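# Place the wall plate flat inside the gray tray

## Task

Get the wall plate into the gray tray so it lies flat on the tray's bottom and stays there without the robot holding it; then release it and move the tool away.

## Robot and tools

Robot: one arm with a suction cup as its tool, no fingers. The controlled point is the cup point, the centre of the cup's rim when the cup is free. The cup points along the cup point's own +z axis. About 7 cm behind the rim the tool body and its camera widen to roughly 8 cm sideways, so leave room around it near tray walls.

Frames: results report the cup point in the scene frame. Its origin is on the table top under the arm base, +z is up, and +y is to the left when facing along +x. Position is in metres, orientation is a quaternion in w,x,y,z order, and velocities are in m/s and rad/s. The printed position can be a little wrong, more so at long reach. The base may be tilted relative to the table.

execute_actions(actions): a list of actions run one after another. Each action is a table of up to 15 rows; each row is one control step of 1/30 s, and if there are fewer than 15 rows the final row repeats. A row has 7 numbers, each from -1 to 1: dx, dy, dz, rx, ry, rz, suction. The first six are an offset, not a pose: they are measured in the cup point's own axes from its measured pose at the start of that action (for a call's first action, from the last pose a result reported). Every row in an action uses that same starting pose. Scale: 1.0 equals 0.6 m for dx, dy, dz and 180 degrees for the rotation vector rx, ry, rz. An empty list just returns the current state and images.

Suction (7th number): 1 is full vacuum, about 55 kPa under ambient; a value between asks for that fraction; 0.05 or less switches it off. It keeps its last value until changed.

move(target, speed, stop_force, blocking): drives the cup point along a straight path to one target. target is a single 7-number row as above, an offset in the cup point's axes from the pose in the latest result that shows one; its suction value is applied at the start. speed is the top path speed in m/s, 0.002 to 0.5 (default 0.25); rotation is capped at twice that in rad/s. A path lasts 0.5 to 10 s and is cut off at 10 s. The path ignores obstacles and the real motion lags it and may overshoot speed, especially with the arm nearly straight. stop_force (N, 9 to 40, only after the scene has run 0.2 s) ends the path when the wrist sensor feels that much added push against the motion for two steps; the arm then backs to its pose two steps earlier and holds. Use it with a very low speed and a target beyond the expected contact; it is measured along the line to target in the starting axes, so it is unreliable on moves that rotate. Omit it when moving away from something you press on. Without stop_force the arm is stiff: aiming even slightly into a firm surface can trigger a fault. blocking=false returns after 0.5 s while the arm keeps going (not allowed with stop_force); then use wait(0) or stop before sending new motion.

The move: line reports how it ended: done (rested near target), contact (stop_force triggered, takes priority), held (a check blocked the final step), off_target, moving, or fault, plus the distance to target. limits=paced means the sent pose was clipped; limits=held means a check blocked some steps, after which the arm can move much faster than speed.

wait(seconds): 0 to 10, lets the scene run holding the last command; returns early if a running move finishes. stop: brakes a running move (needs room). zoom_image(camera, region): region [x0, y0, x1, y1] in pixels of cam_head_left (896x504), cam_head_right (896x504) or cam_wrist (616x616), at most 504x504. finished_scene(scene): ends the current scene, passing its number; irreversible, so only call it once the plate rests flat in the tray and the tool is clear.

Motion details: each step the commanded pose is clipped to within 100 mm and 16 degrees of the measured pose, so large moves need several actions. Position wins over orientation when both cannot be met. Motion trails commands by about 0.17 s. The "Hand target" line shows where the controller is currently heading. A "pose unreachable" line means the clearance check altered or blocked the command.

Gripping: switch suction on and press the 29 mm rim onto a smooth flat area of the plate so it seals all round; avoid holes, seams and the plate's edges. suction_measured near 0 means no seal; on a tight seal it settles within 0.15 of the request. part_present turns 1 at 0.50 and back to 0 below 0.45. Under vacuum the cup shortens, so a held part sits up to about 10 mm nearer the tool. To release, set the plate down on the tray floor first, then turn suction off, then lift at least 15 mm. If the cup seals to the table, turn suction off to free it.

Sensing: Wrist force and Wrist torque are [x y z] in the cup point's axes, with offsets up to about 4 N, noise up to 2.4 N, saturation near 50 N; pressing on a surface gives force pointing back into the arm. Joint torques are raw drive outputs with offsets and noise, not contact readings.

Avoid: contact torque at a joint's load limit (141 N m for shoulder pan, shoulder lift and elbow; 26.3 N m for each wrist joint) or any outside force of 150 N causes a 10 s stop that skips the rest of the call. Holding loads heats motors; MOTOR HOT warns from 70 °C and 85 °C brakes the arm until cooled. Do not drop, slam or knock anything, and never push anything off the table. Objects may occasionally get nudged by outside pushes. The robot keeps holding its last command while you are composing a reply.

Each tool is called after "Emit:" by a JSON object that holds its "api" and its "payload".

## Session

Emit:
{"api": "execute_actions", "payload": {"actions": []}}

Scene clock: 0.00 s.
end_effector_position=(+0.4311, +0.0205, +0.3234) suction_measured=0.01 part_present=0 end_effector_quat_wxyz=(-0.006, -0.023, +1.000, -0.004) end_effector_velocity=(-0.000, -0.000, -0.000) end_effector_angular_velocity=(+0.000, +0.001, -0.000)
Joint positions: [-0.316 -1.724  2.043 -1.891 -1.572 -0.317]
Joint velocities: [-0.001  0.     0.     0.001 -0.    -0.   ]
Joint torques (N m, as the arm reports them, + toward a larger angle): no reading
Motor temperatures (°C, as the motors report them): [23 27 23 29 31 33]
Wrist force (N, on the end effector, along its own x y z axes, offset not removed): no reading
Wrist torque (N m, same axes, about the end effector's origin, offset not removed): no reading
Hand target: +0.431, +0.021, +0.323; -0.006, -0.023, +1.000, -0.004

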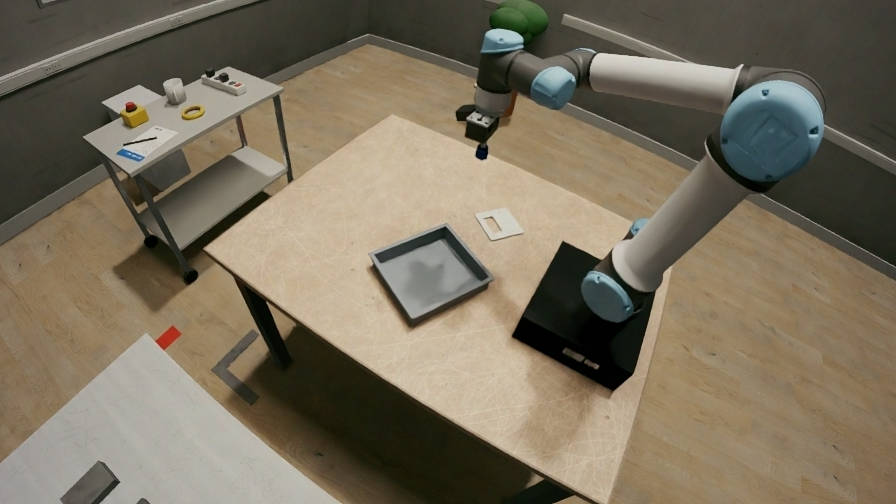

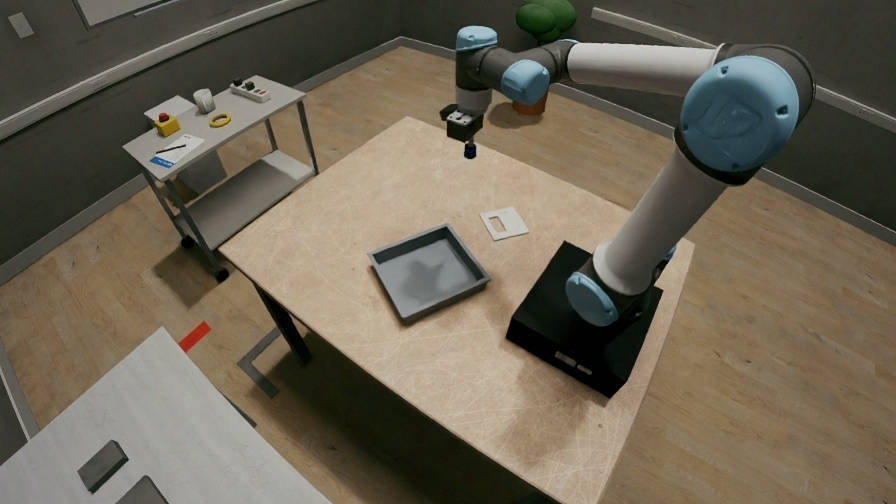

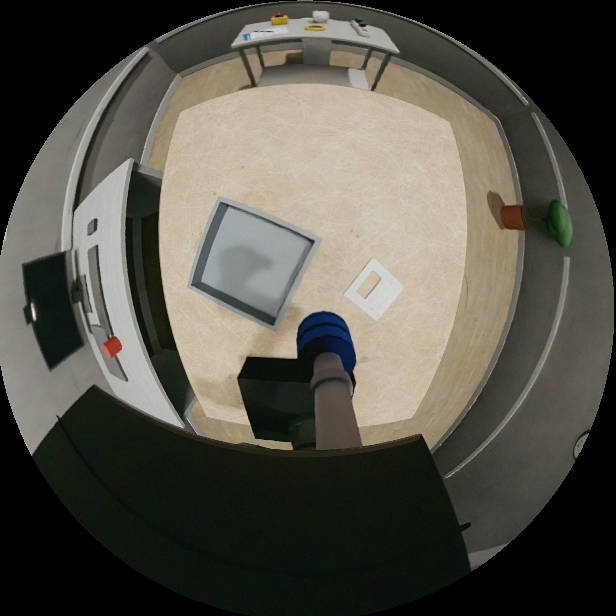

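Emit:
{"api": "move", "payload": {"target": [-0.15,-0.2,0.3,0,0,0,0]}}

Emit:
{"api": "zoom_image", "payload": {"camera": "cam_wrist", "region": [150,150,470,470]}}

Scene clock: 2.23 s.
end_effector_position=(+0.5239, -0.0965, +0.1436) suction_measured=0.01 part_present=0 end_effector_quat_wxyz=(-0.006, -0.023, +1.000, -0.004) end_effector_velocity=(+0.002, -0.001, -0.002) end_effector_angular_velocity=(+0.001, -0.002, +0.001)
Joint positions: [-0.48  -1.227  2.031 -2.377 -1.572 -0.481]
Joint velocities: [-0.     0.006 -0.003 -0.004  0.002 -0.001]
Joint torques (N m, as the arm reports them, + toward a larger angle): [-14.87 -19.76 -23.77  -4.58   2.76  -1.57]
Motor temperatures (°C, as the motors report them): [23 27 23 29 31 33]
Wrist force (N, on the end effector, along its own x y z axes, offset not removed): [1.0 4.1 -0.6]
Wrist torque (N m, same axes, about the end effector's origin, offset not removed): [0.55 -0.16 -0.29]
Hand target: +0.524, -0.097, +0.143; -0.006, -0.023, +1.000, -0.004
Off the commanded pose: 0.001 m, 0 deg.
move: done

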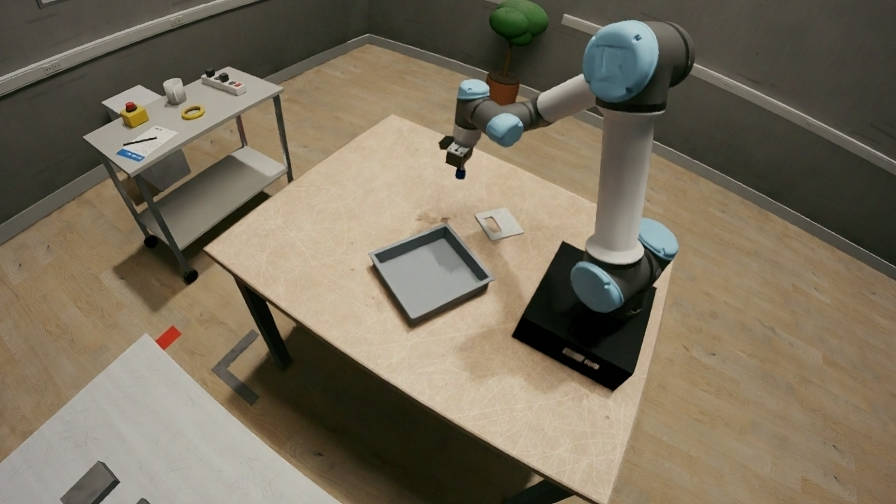

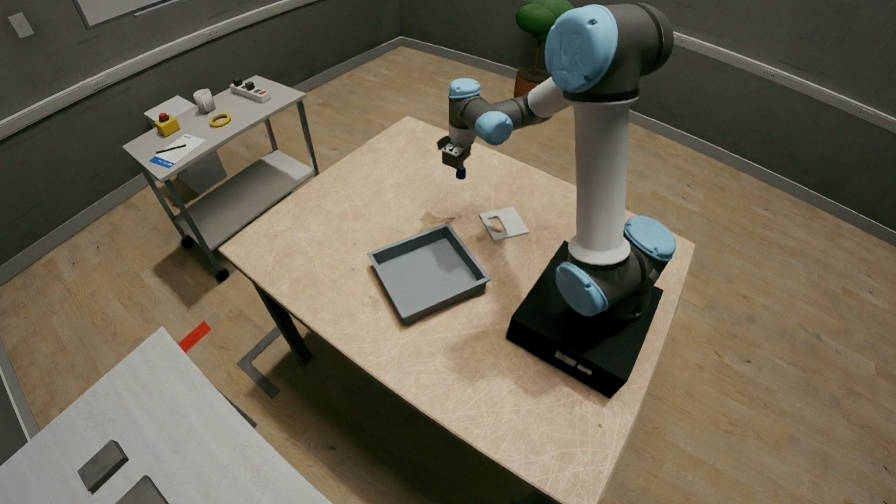

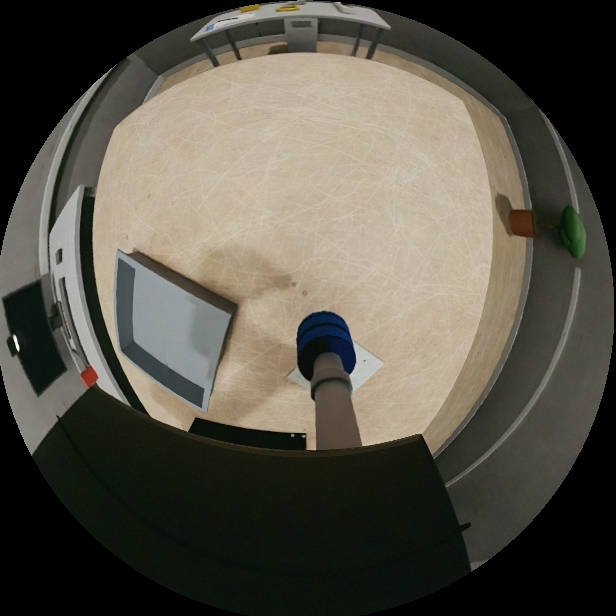

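Region (150, 150, 470, 470) of cam_wrist's 616x616 image, scaled by 1.575, with more detail than that image has.

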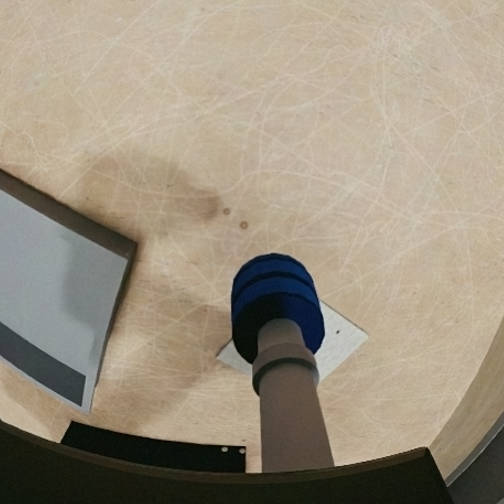

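Emit:
{"api": "move", "payload": {"target": [0.13,0,0,0,0,0,0]}}

Emit:
{"api": "zoom_image", "payload": {"camera": "cam_wrist", "region": [150,150,470,470]}}

Scene clock: 4.17 s.
end_effector_position=(+0.4463, -0.0999, +0.1444) suction_measured=0.01 part_present=0 end_effector_quat_wxyz=(-0.006, -0.023, +1.000, -0.004) end_effector_velocity=(-0.002, -0.000, +0.001) end_effector_angular_velocity=(+0.000, -0.002, +0.001)
Joint positions: [-0.561 -1.373  2.241 -2.441 -1.572 -0.562]
Joint velocities: [-0.004 -0.007  0.007 -0.002  0.001 -0.004]
Joint torques (N m, as the arm reports them, + toward a larger angle): [-16.32 -33.72  -8.66  -4.65   2.98  -1.64]
Motor temperatures (°C, as the motors report them): [23 27 23 29 31 33]
Wrist force (N, on the end effector, along its own x y z axes, offset not removed): [1.0 1.7 3.1]
Wrist torque (N m, same axes, about the end effector's origin, offset not removed): [0.20 -0.24 -0.22]
Hand target: +0.446, -0.100, +0.144; -0.006, -0.023, +1.000, -0.004
Off the commanded pose: 0.000 m, 0 deg.
move: done

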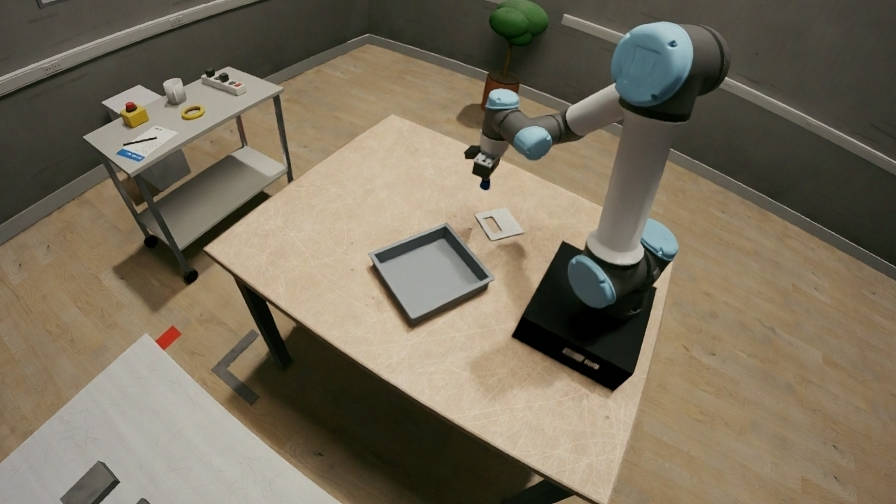

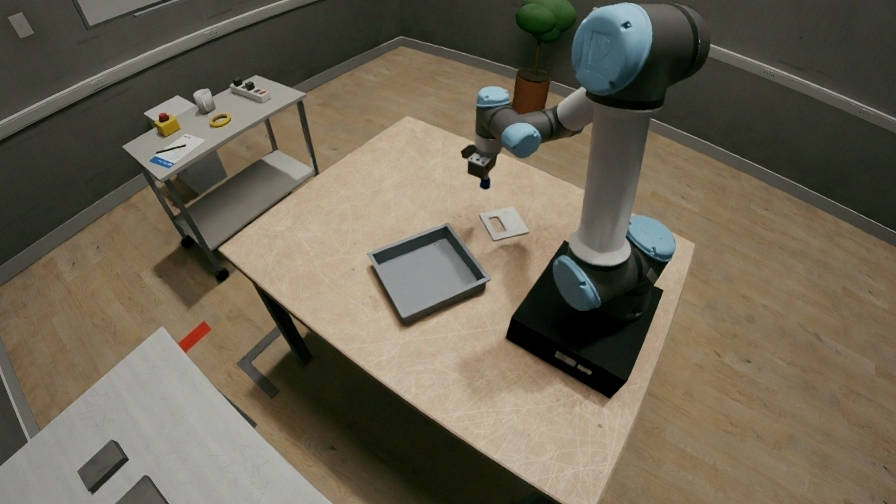

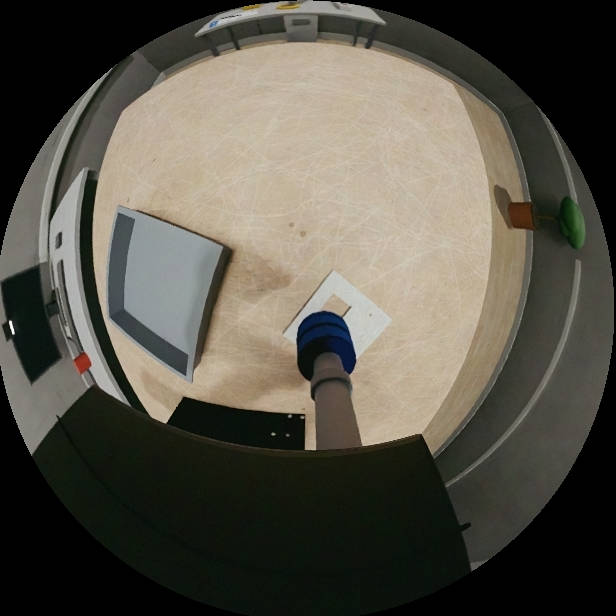

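Region (150, 150, 470, 470) of cam_wrist's 616x616 image, scaled by 1.575, with more detail than that image has.

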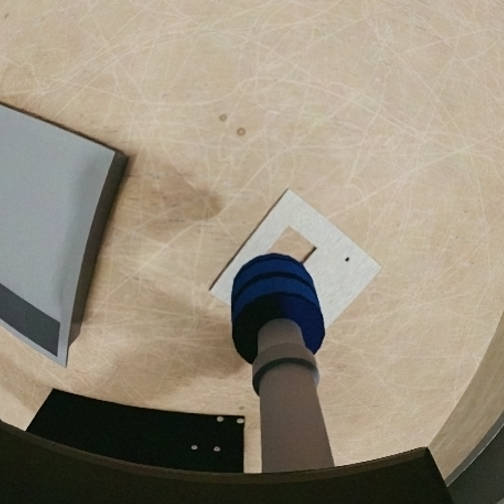

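Emit:
{"api": "move", "payload": {"target": [0.037,-0.077,0.157,0,0,0,0]}}

Emit:
{"api": "zoom_image", "payload": {"camera": "cam_wrist", "region": [150,150,470,470]}}

Emit:
{"api": "zoom_image", "payload": {"camera": "cam_head_left", "region": [430,150,570,270]}}

Scene clock: 5.90 s.
end_effector_position=(+0.4249, -0.1476, +0.0512) suction_measured=0.01 part_present=0 end_effector_quat_wxyz=(-0.006, -0.023, +1.000, -0.004) end_effector_velocity=(+0.001, -0.002, -0.002) end_effector_angular_velocity=(-0.003, -0.004, -0.001)
Joint positions: [-0.677 -1.136  2.311 -2.747 -1.572 -0.679]
Joint velocities: [-0.002  0.007 -0.001 -0.011  0.    -0.001]
Joint torques (N m, as the arm reports them, + toward a larger angle): [-16.28 -16.12 -17.5   -4.88   2.72  -1.62]
Motor temperatures (°C, as the motors report them): [23 27 23 29 31 33]
Wrist force (N, on the end effector, along its own x y z axes, offset not removed): [4.1 2.6 -2.1]
Wrist torque (N m, same axes, about the end effector's origin, offset not removed): [0.28 -0.41 -0.24]
Hand target: +0.425, -0.148, +0.051; -0.006, -0.023, +1.000, -0.004
Off the commanded pose: 0.000 m, 0 deg.
move: done

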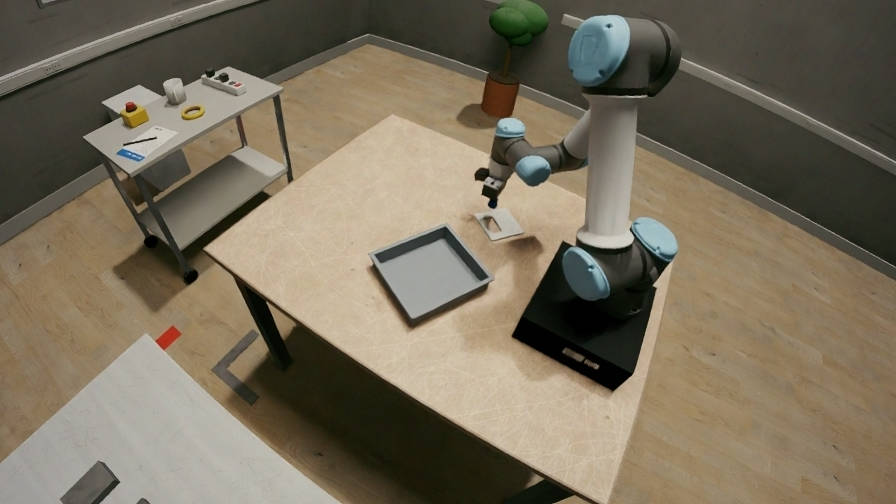

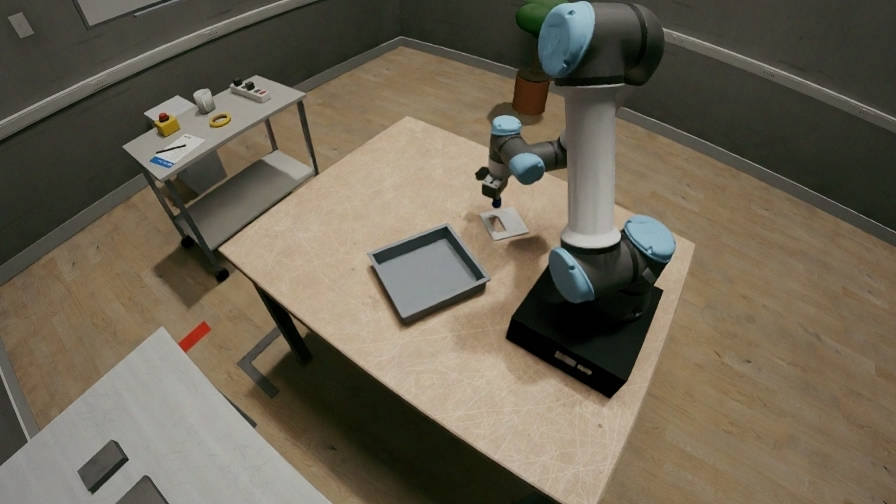

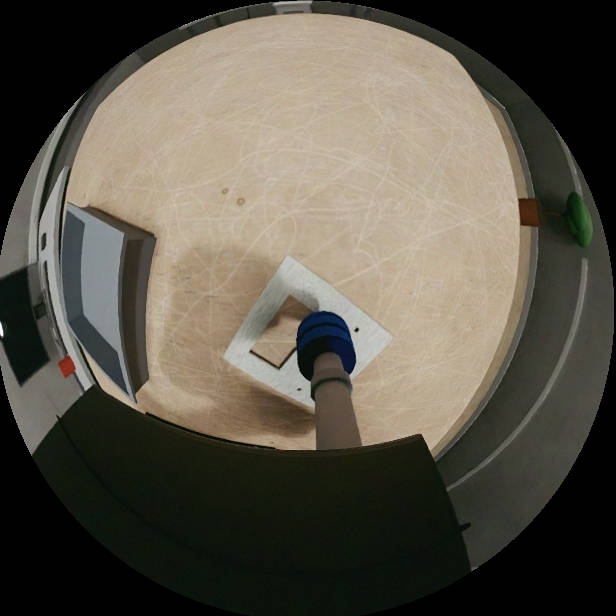

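Region (150, 150, 470, 470) of cam_wrist's 616x616 image, scaled by 1.575, with more detail than that image has.

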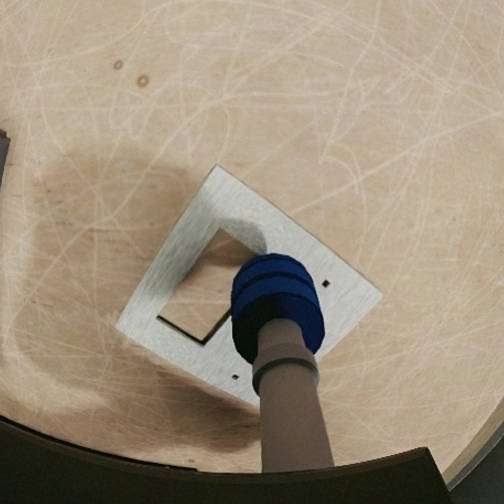

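Region (430, 150, 570, 270) of cam_head_left's 896x504 image, scaled by 3.600, with more detail than that image has; it fills the top 432 rows of this view, and the rest is white.

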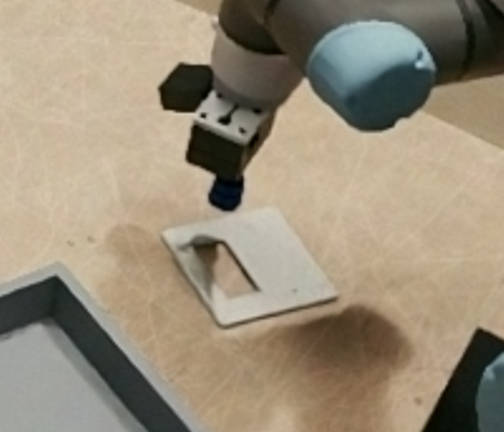

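Emit:
{"api": "move", "payload": {"target": [0.025,-0.006,0.03,0,0,0,0]}}

Emit:
{"api": "zoom_image", "payload": {"camera": "cam_wrist", "region": [150,150,470,470]}}

Emit:
{"api": "zoom_image", "payload": {"camera": "cam_head_left", "region": [430,150,570,270]}}

Scene clock: 7.47 s.
end_effector_position=(+0.4100, -0.1519, +0.0337) suction_measured=0.01 part_present=0 end_effector_quat_wxyz=(-0.006, -0.023, +1.000, -0.004) end_effector_velocity=(-0.001, -0.001, -0.002) end_effector_angular_velocity=(-0.001, -0.002, +0.001)
Joint positions: [-0.706 -1.097  2.348 -2.823 -1.572 -0.707]
Joint velocities: [-0.003  0.005  0.004 -0.01   0.001 -0.004]
Joint torques (N m, as the arm reports them, + toward a larger angle): [-14.65 -16.83  -1.51  -4.61  -0.17  -1.62]
Motor temperatures (°C, as the motors report them): [23 27 23 29 31 33]
Wrist force (N, on the end effector, along its own x y z axes, offset not removed): [2.7 0.5 0.5]
Wrist torque (N m, same axes, about the end effector's origin, offset not removed): [-0.04 -0.26 -0.33]
Hand target: +0.410, -0.152, +0.033; -0.006, -0.023, +1.000, -0.004
Off the commanded pose: 0.000 m, 0 deg.
move: done

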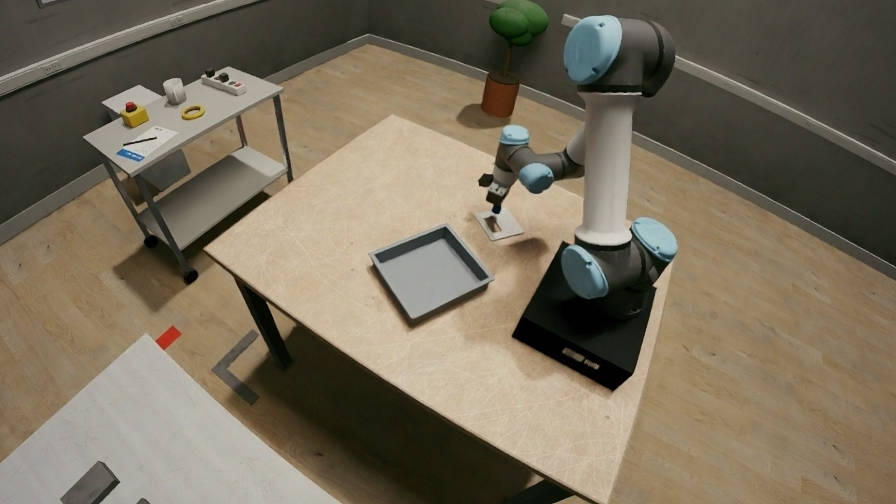

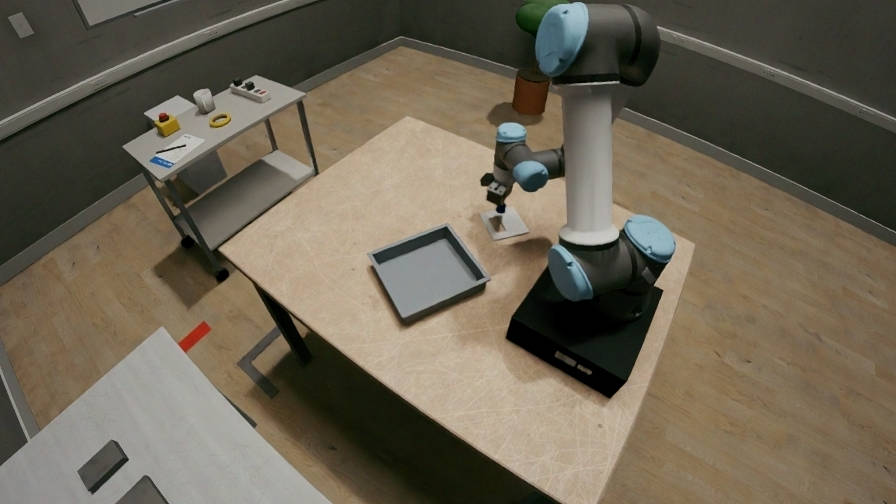

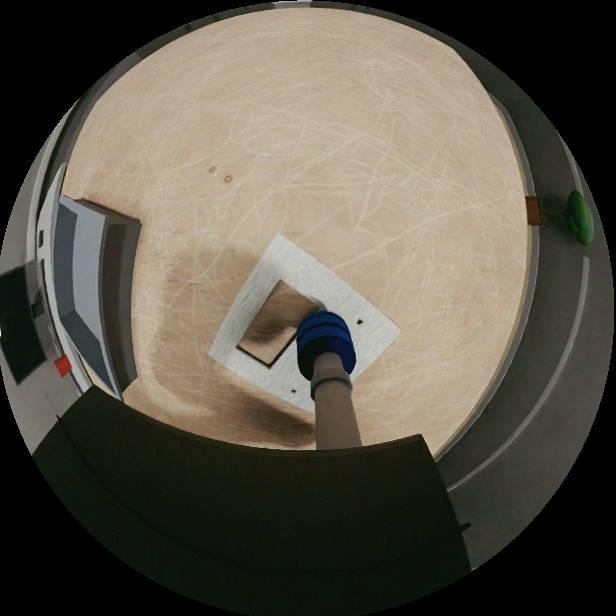

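Region (150, 150, 470, 470) of cam_wrist's 616x616 image, scaled by 1.575, with more detail than that image has.

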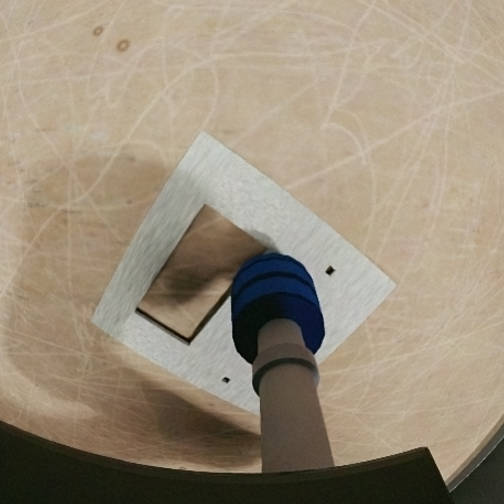

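Region (430, 150, 570, 270) of cam_head_left's 896x504 image, scaled by 3.600, with more detail than that image has; it fills the top 432 rows of this view, and the rest is white.

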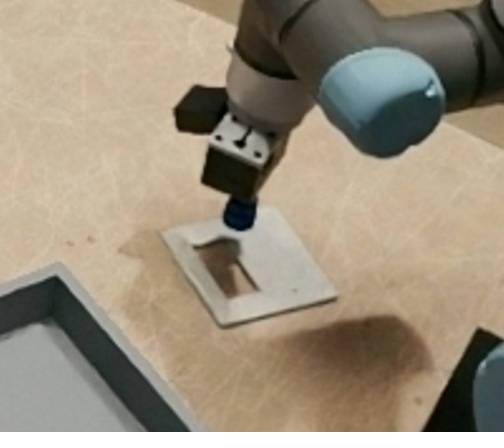

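Emit:
{"api": "move", "payload": {"target": [0.042,-0.007,0.033,0,0,0,0], "speed": 0.08}}

Emit:
{"api": "zoom_image", "payload": {"camera": "cam_wrist", "region": [150,150,470,470]}}

Emit:
{"api": "zoom_image", "payload": {"camera": "cam_head_left", "region": [430,150,570,270]}}

Scene clock: 9.10 s.
end_effector_position=(+0.3850, -0.1573, +0.0144) suction_measured=0.01 part_present=0 end_effector_quat_wxyz=(-0.006, -0.023, +1.000, -0.004) end_effector_velocity=(-0.000, -0.000, -0.001) end_effector_angular_velocity=(-0.000, -0.006, +0.000)
Joint positions: [-0.755 -1.053  2.406 -2.926 -1.572 -0.756]
Joint velocities: [-0.004  0.004  0.004 -0.013  0.004 -0.004]
Joint torques (N m, as the arm reports them, + toward a larger angle): [-15.35 -15.49   0.41  -4.7    2.9   -1.52]
Motor temperatures (°C, as the motors report them): [23 27 23 29 31 33]
Wrist force (N, on the end effector, along its own x y z axes, offset not removed): [-1.8 1.9 -0.6]
Wrist torque (N m, same axes, about the end effector's origin, offset not removed): [0.33 0.24 -0.21]
Hand target: +0.385, -0.157, +0.014; -0.006, -0.023, +1.000, -0.004
Off the commanded pose: 0.000 m, 0 deg.
move: done

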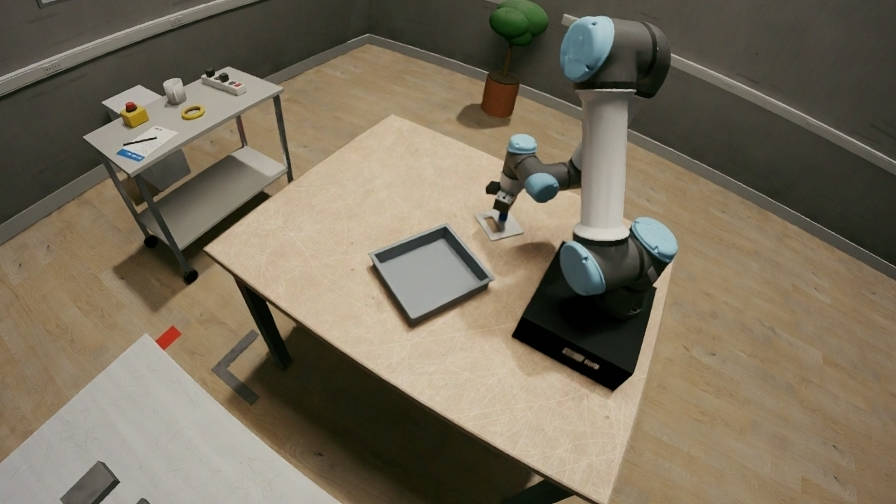

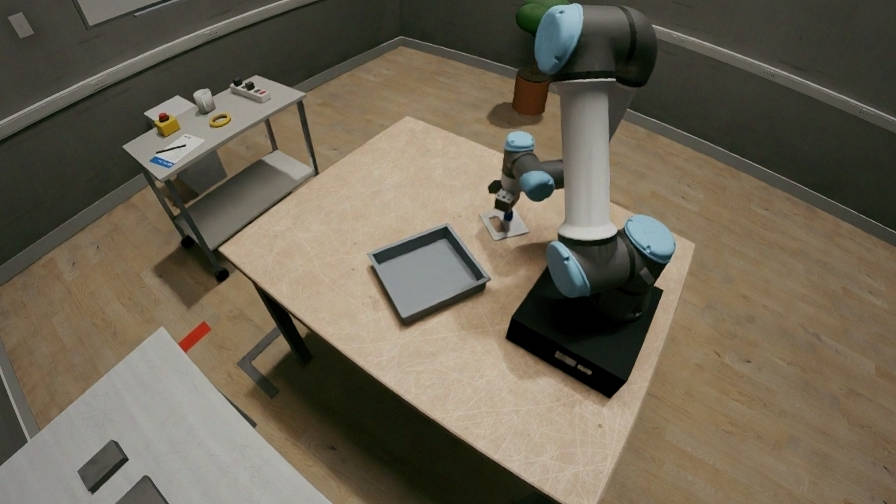

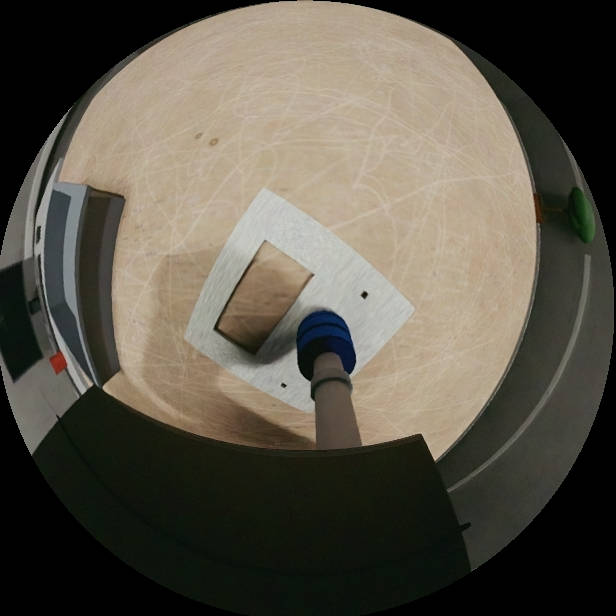

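Region (150, 150, 470, 470) of cam_wrist's 616x616 image, scaled by 1.575, with more detail than that image has.

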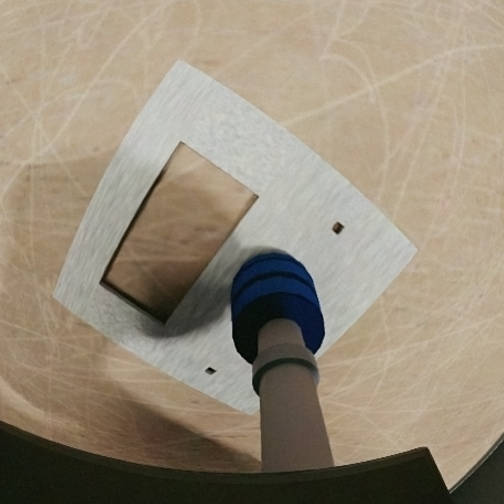

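Region (430, 150, 570, 270) of cam_head_left's 896x504 image, scaled by 3.600, with more detail than that image has; it fills the top 432 rows of this view, and the rest is white.

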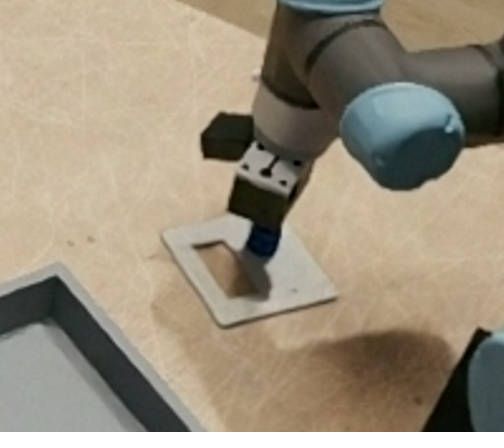

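Emit:
{"api": "move", "payload": {"target": [0.005,-0.007,0.03,0,0,0,1], "speed": 0.01, "stop_force": 12}}

Emit:
{"api": "wait", "payload": {"seconds": 0.5}}

Scene clock: 11.33 s.
end_effector_position=(+0.3820, -0.1617, -0.0031) suction_measured=1.00 part_present=1 end_effector_quat_wxyz=(-0.006, -0.023, +1.000, -0.004) end_effector_velocity=(+0.000, -0.001, -0.002) end_effector_angular_velocity=(-0.001, -0.003, -0.002)
Joint positions: [-0.767 -0.993  2.405 -2.985 -1.572 -0.769]
Joint velocities: [-0.003  0.008 -0.    -0.01   0.001 -0.001]
Joint torques (N m, as the arm reports them, + toward a larger angle): [-15.86 -14.26 -12.16  -4.1   -2.67  -1.47]
Motor temperatures (°C, as the motors report them): [23 27 23 29 31 33]
Wrist force (N, on the end effector, along its own x y z axes, offset not removed): [-1.3 -0.2 -2.4]
Wrist torque (N m, same axes, about the end effector's origin, offset not removed): [-0.10 0.14 -0.14]
Hand target: +0.382, -0.162, -0.003; -0.006, -0.023, +1.000, -0.004
Off the commanded pose: 0.000 m, 0 deg.
move: done

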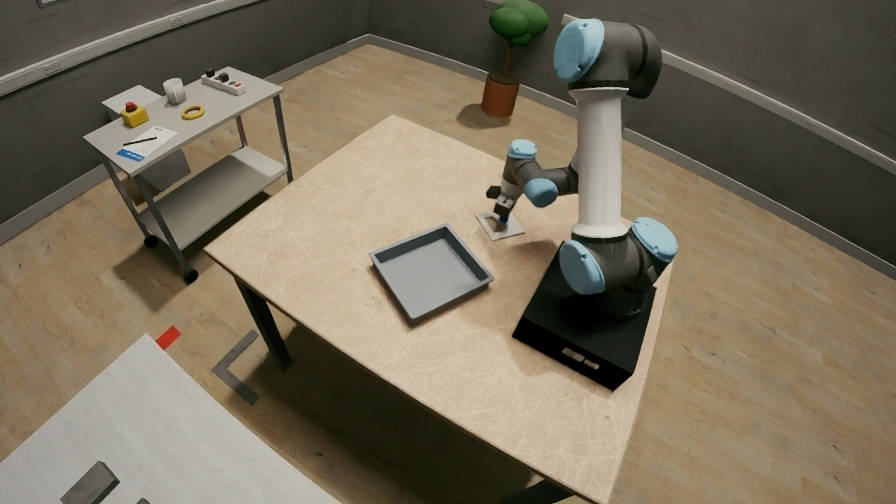

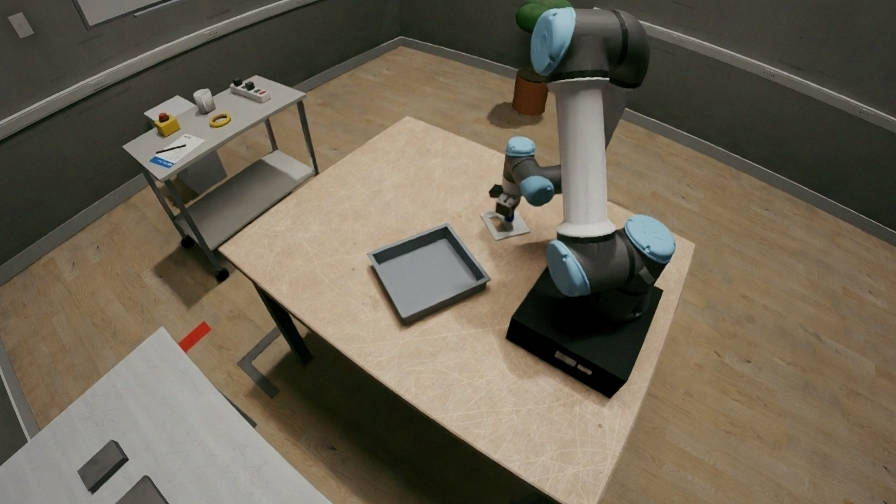

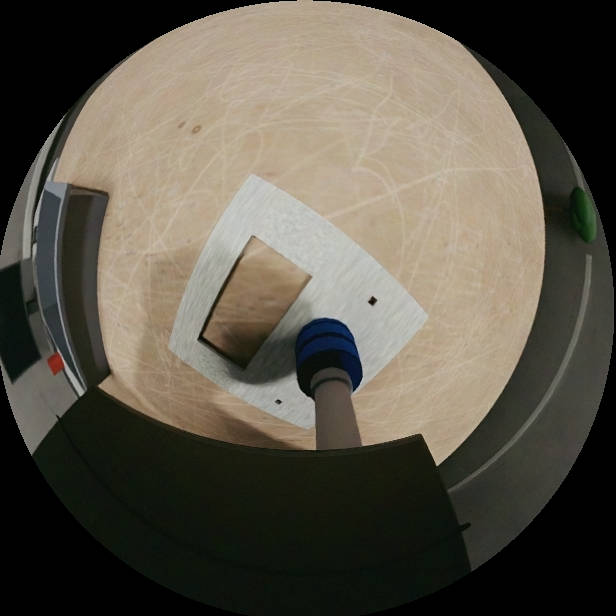

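Scene clock: 11.83 s.
end_effector_position=(+0.3820, -0.1618, -0.0034) suction_measured=0.99 part_present=1 end_effector_quat_wxyz=(-0.006, -0.023, +1.000, -0.004) end_effector_velocity=(-0.000, +0.000, -0.000) end_effector_angular_velocity=(-0.000, +0.000, +0.001)
Joint positions: [-0.768 -0.992  2.405 -2.986 -1.572 -0.769]
Joint velocities: [ 0.     0.     0.    -0.    -0.    -0.001]
Joint torques (N m, as the arm reports them, + toward a larger angle): [-16.08  -7.46  -9.8   -2.46  -2.72  -1.61]
Motor temperatures (°C, as the motors report them): [23 27 23 29 31 33]
Wrist force (N, on the end effector, along its own x y z axes, offset not removed): [-0.4 6.2 -27.2]
Wrist torque (N m, same axes, about the end effector's origin, offset not removed): [0.28 0.44 -0.44]
Hand target: +0.382, -0.162, -0.003; -0.006, -0.023, +1.000, -0.004
Off the commanded pose: 0.000 m, 0 deg.
wait: 0.50 s; at rest by 0.17 s

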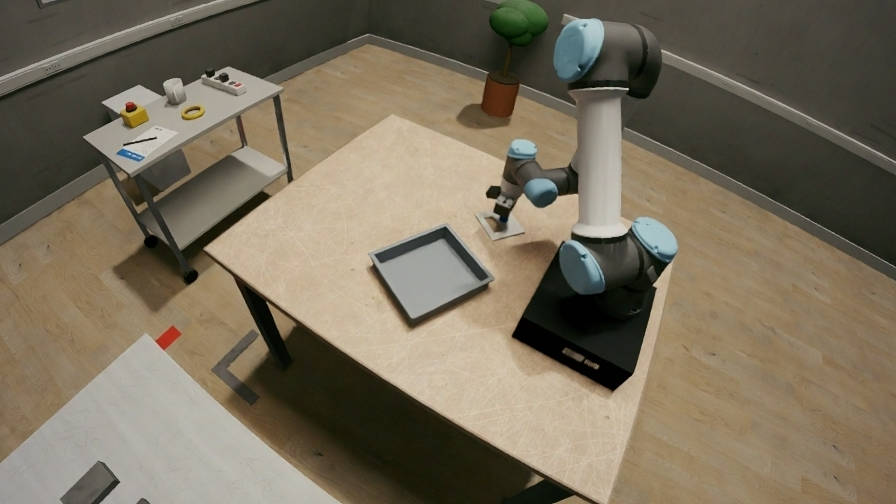

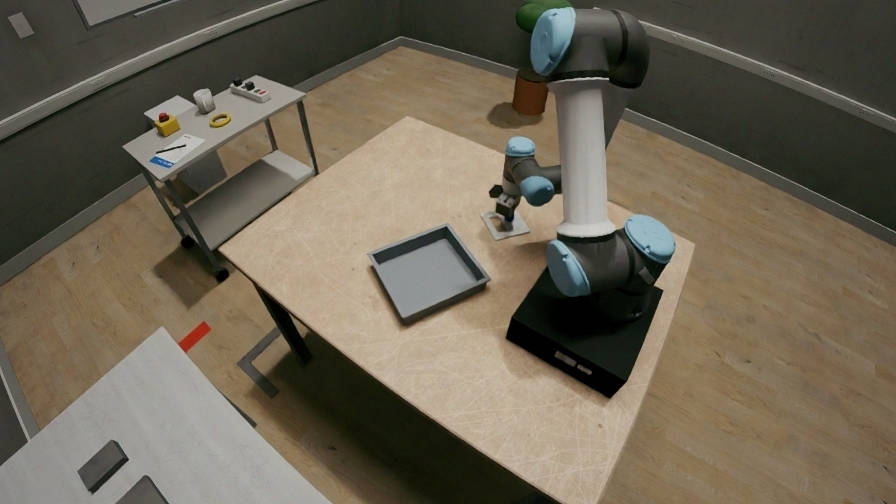

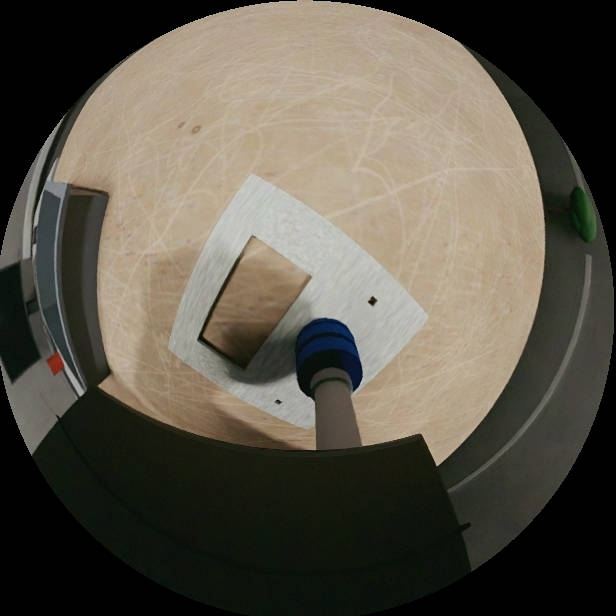

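Emit:
{"api": "move", "payload": {"target": [0,0,-0.22,0,0,0,1], "speed": 0.2}}

Emit:
{"api": "move", "payload": {"target": [-0.12,0.495,0,0,0,0,1]}}

Scene clock: 13.57 s.
end_effector_position=(+0.3837, -0.1608, +0.1280) suction_measured=1.00 part_present=1 end_effector_quat_wxyz=(-0.006, -0.023, +1.000, -0.005) end_effector_velocity=(-0.001, +0.000, +0.002) end_effector_angular_velocity=(+0.003, +0.003, +0.000)
Joint positions: [-0.767 -1.412  2.366 -2.526 -1.572 -0.769]
Joint velocities: [-0.    -0.007 -0.003  0.015  0.    -0.001]
Joint torques (N m, as the arm reports them, + toward a larger angle): [-15.38 -30.13 -21.68   0.7   -2.5   -1.48]
Motor temperatures (°C, as the motors report them): [23 27 23 29 31 33]
Wrist force (N, on the end effector, along its own x y z axes, offset not removed): [-2.4 -3.1 -3.2]
Wrist torque (N m, same axes, about the end effector's origin, offset not removed): [-0.53 0.57 -0.10]
Hand target: +0.384, -0.161, +0.128; -0.006, -0.023, +1.000, -0.004
Off the commanded pose: 0.001 m, 0 deg.
move: done

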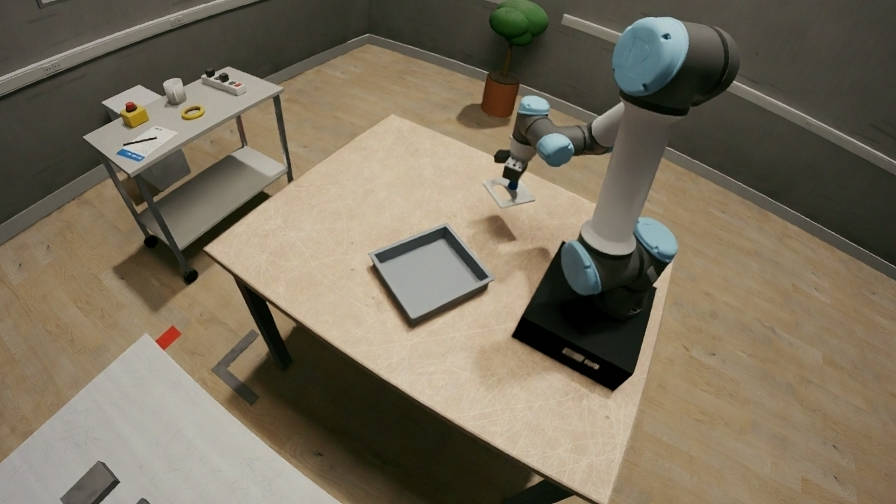

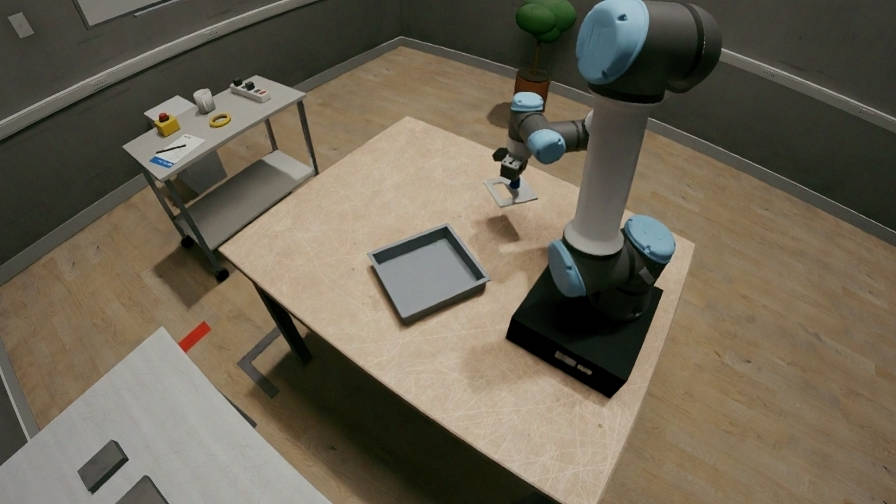

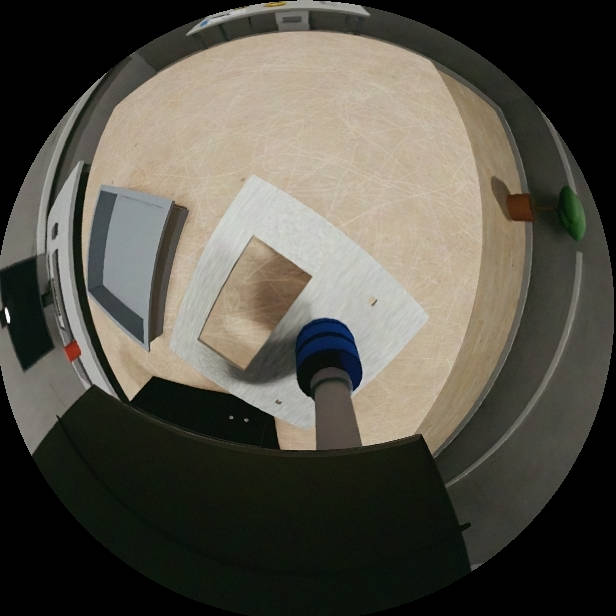

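Scene clock: 15.47 s.
end_effector_position=(+0.4424, +0.1386, +0.1251) suction_measured=0.98 part_present=1 end_effector_quat_wxyz=(-0.006, -0.023, +1.000, -0.004) end_effector_velocity=(+0.001, +0.002, -0.000) end_effector_angular_velocity=(-0.002, +0.002, -0.000)
Joint positions: [-0.032 -1.319  2.238 -2.492 -1.572 -0.033]
Joint velocities: [ 0.005  0.005 -0.006  0.003 -0.002  0.006]
Joint torques (N m, as the arm reports them, + toward a larger angle): [ 13.08 -13.13 -22.24   0.64  -2.4    1.31]
Motor temperatures (°C, as the motors report them): [23 27 23 29 31 33]
Wrist force (N, on the end effector, along its own x y z axes, offset not removed): [-5.4 6.8 1.4]
Wrist torque (N m, same axes, about the end effector's origin, offset not removed): [0.66 0.82 -0.07]
Hand target: +0.443, +0.139, +0.125; -0.006, -0.023, +1.000, -0.004
Off the commanded pose: 0.001 m, 0 deg.
move: done

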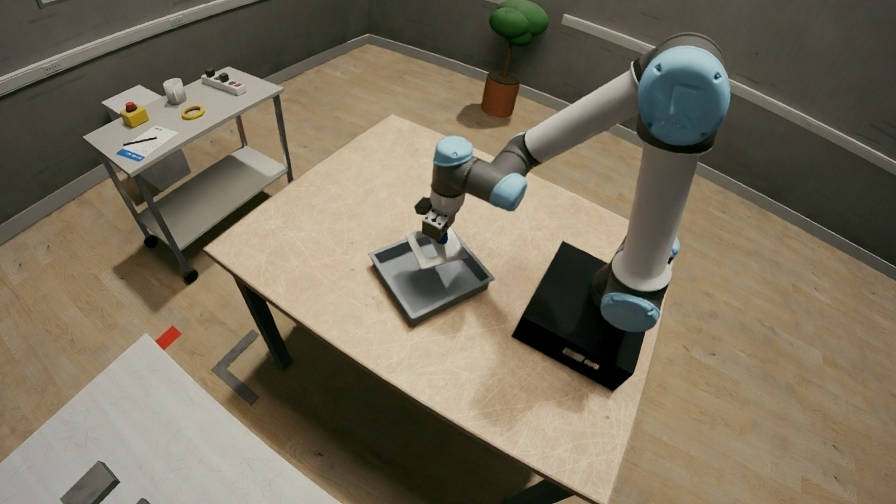

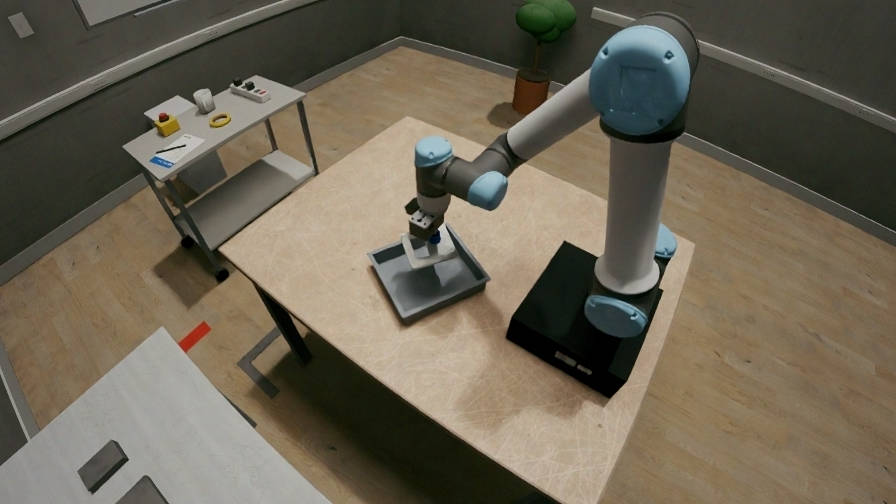

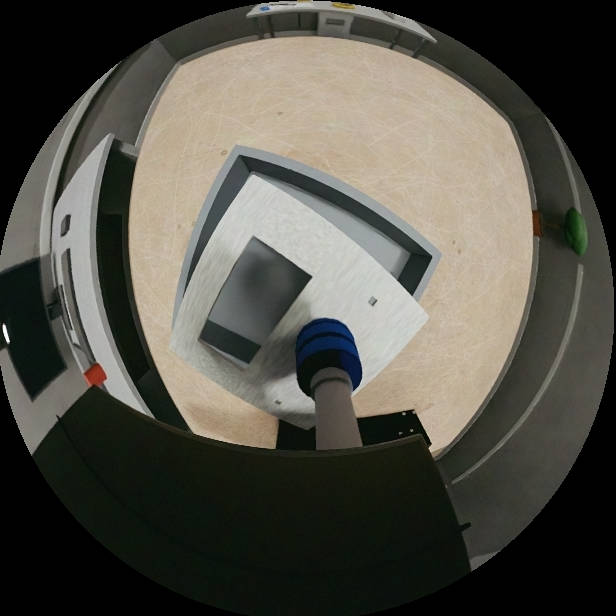

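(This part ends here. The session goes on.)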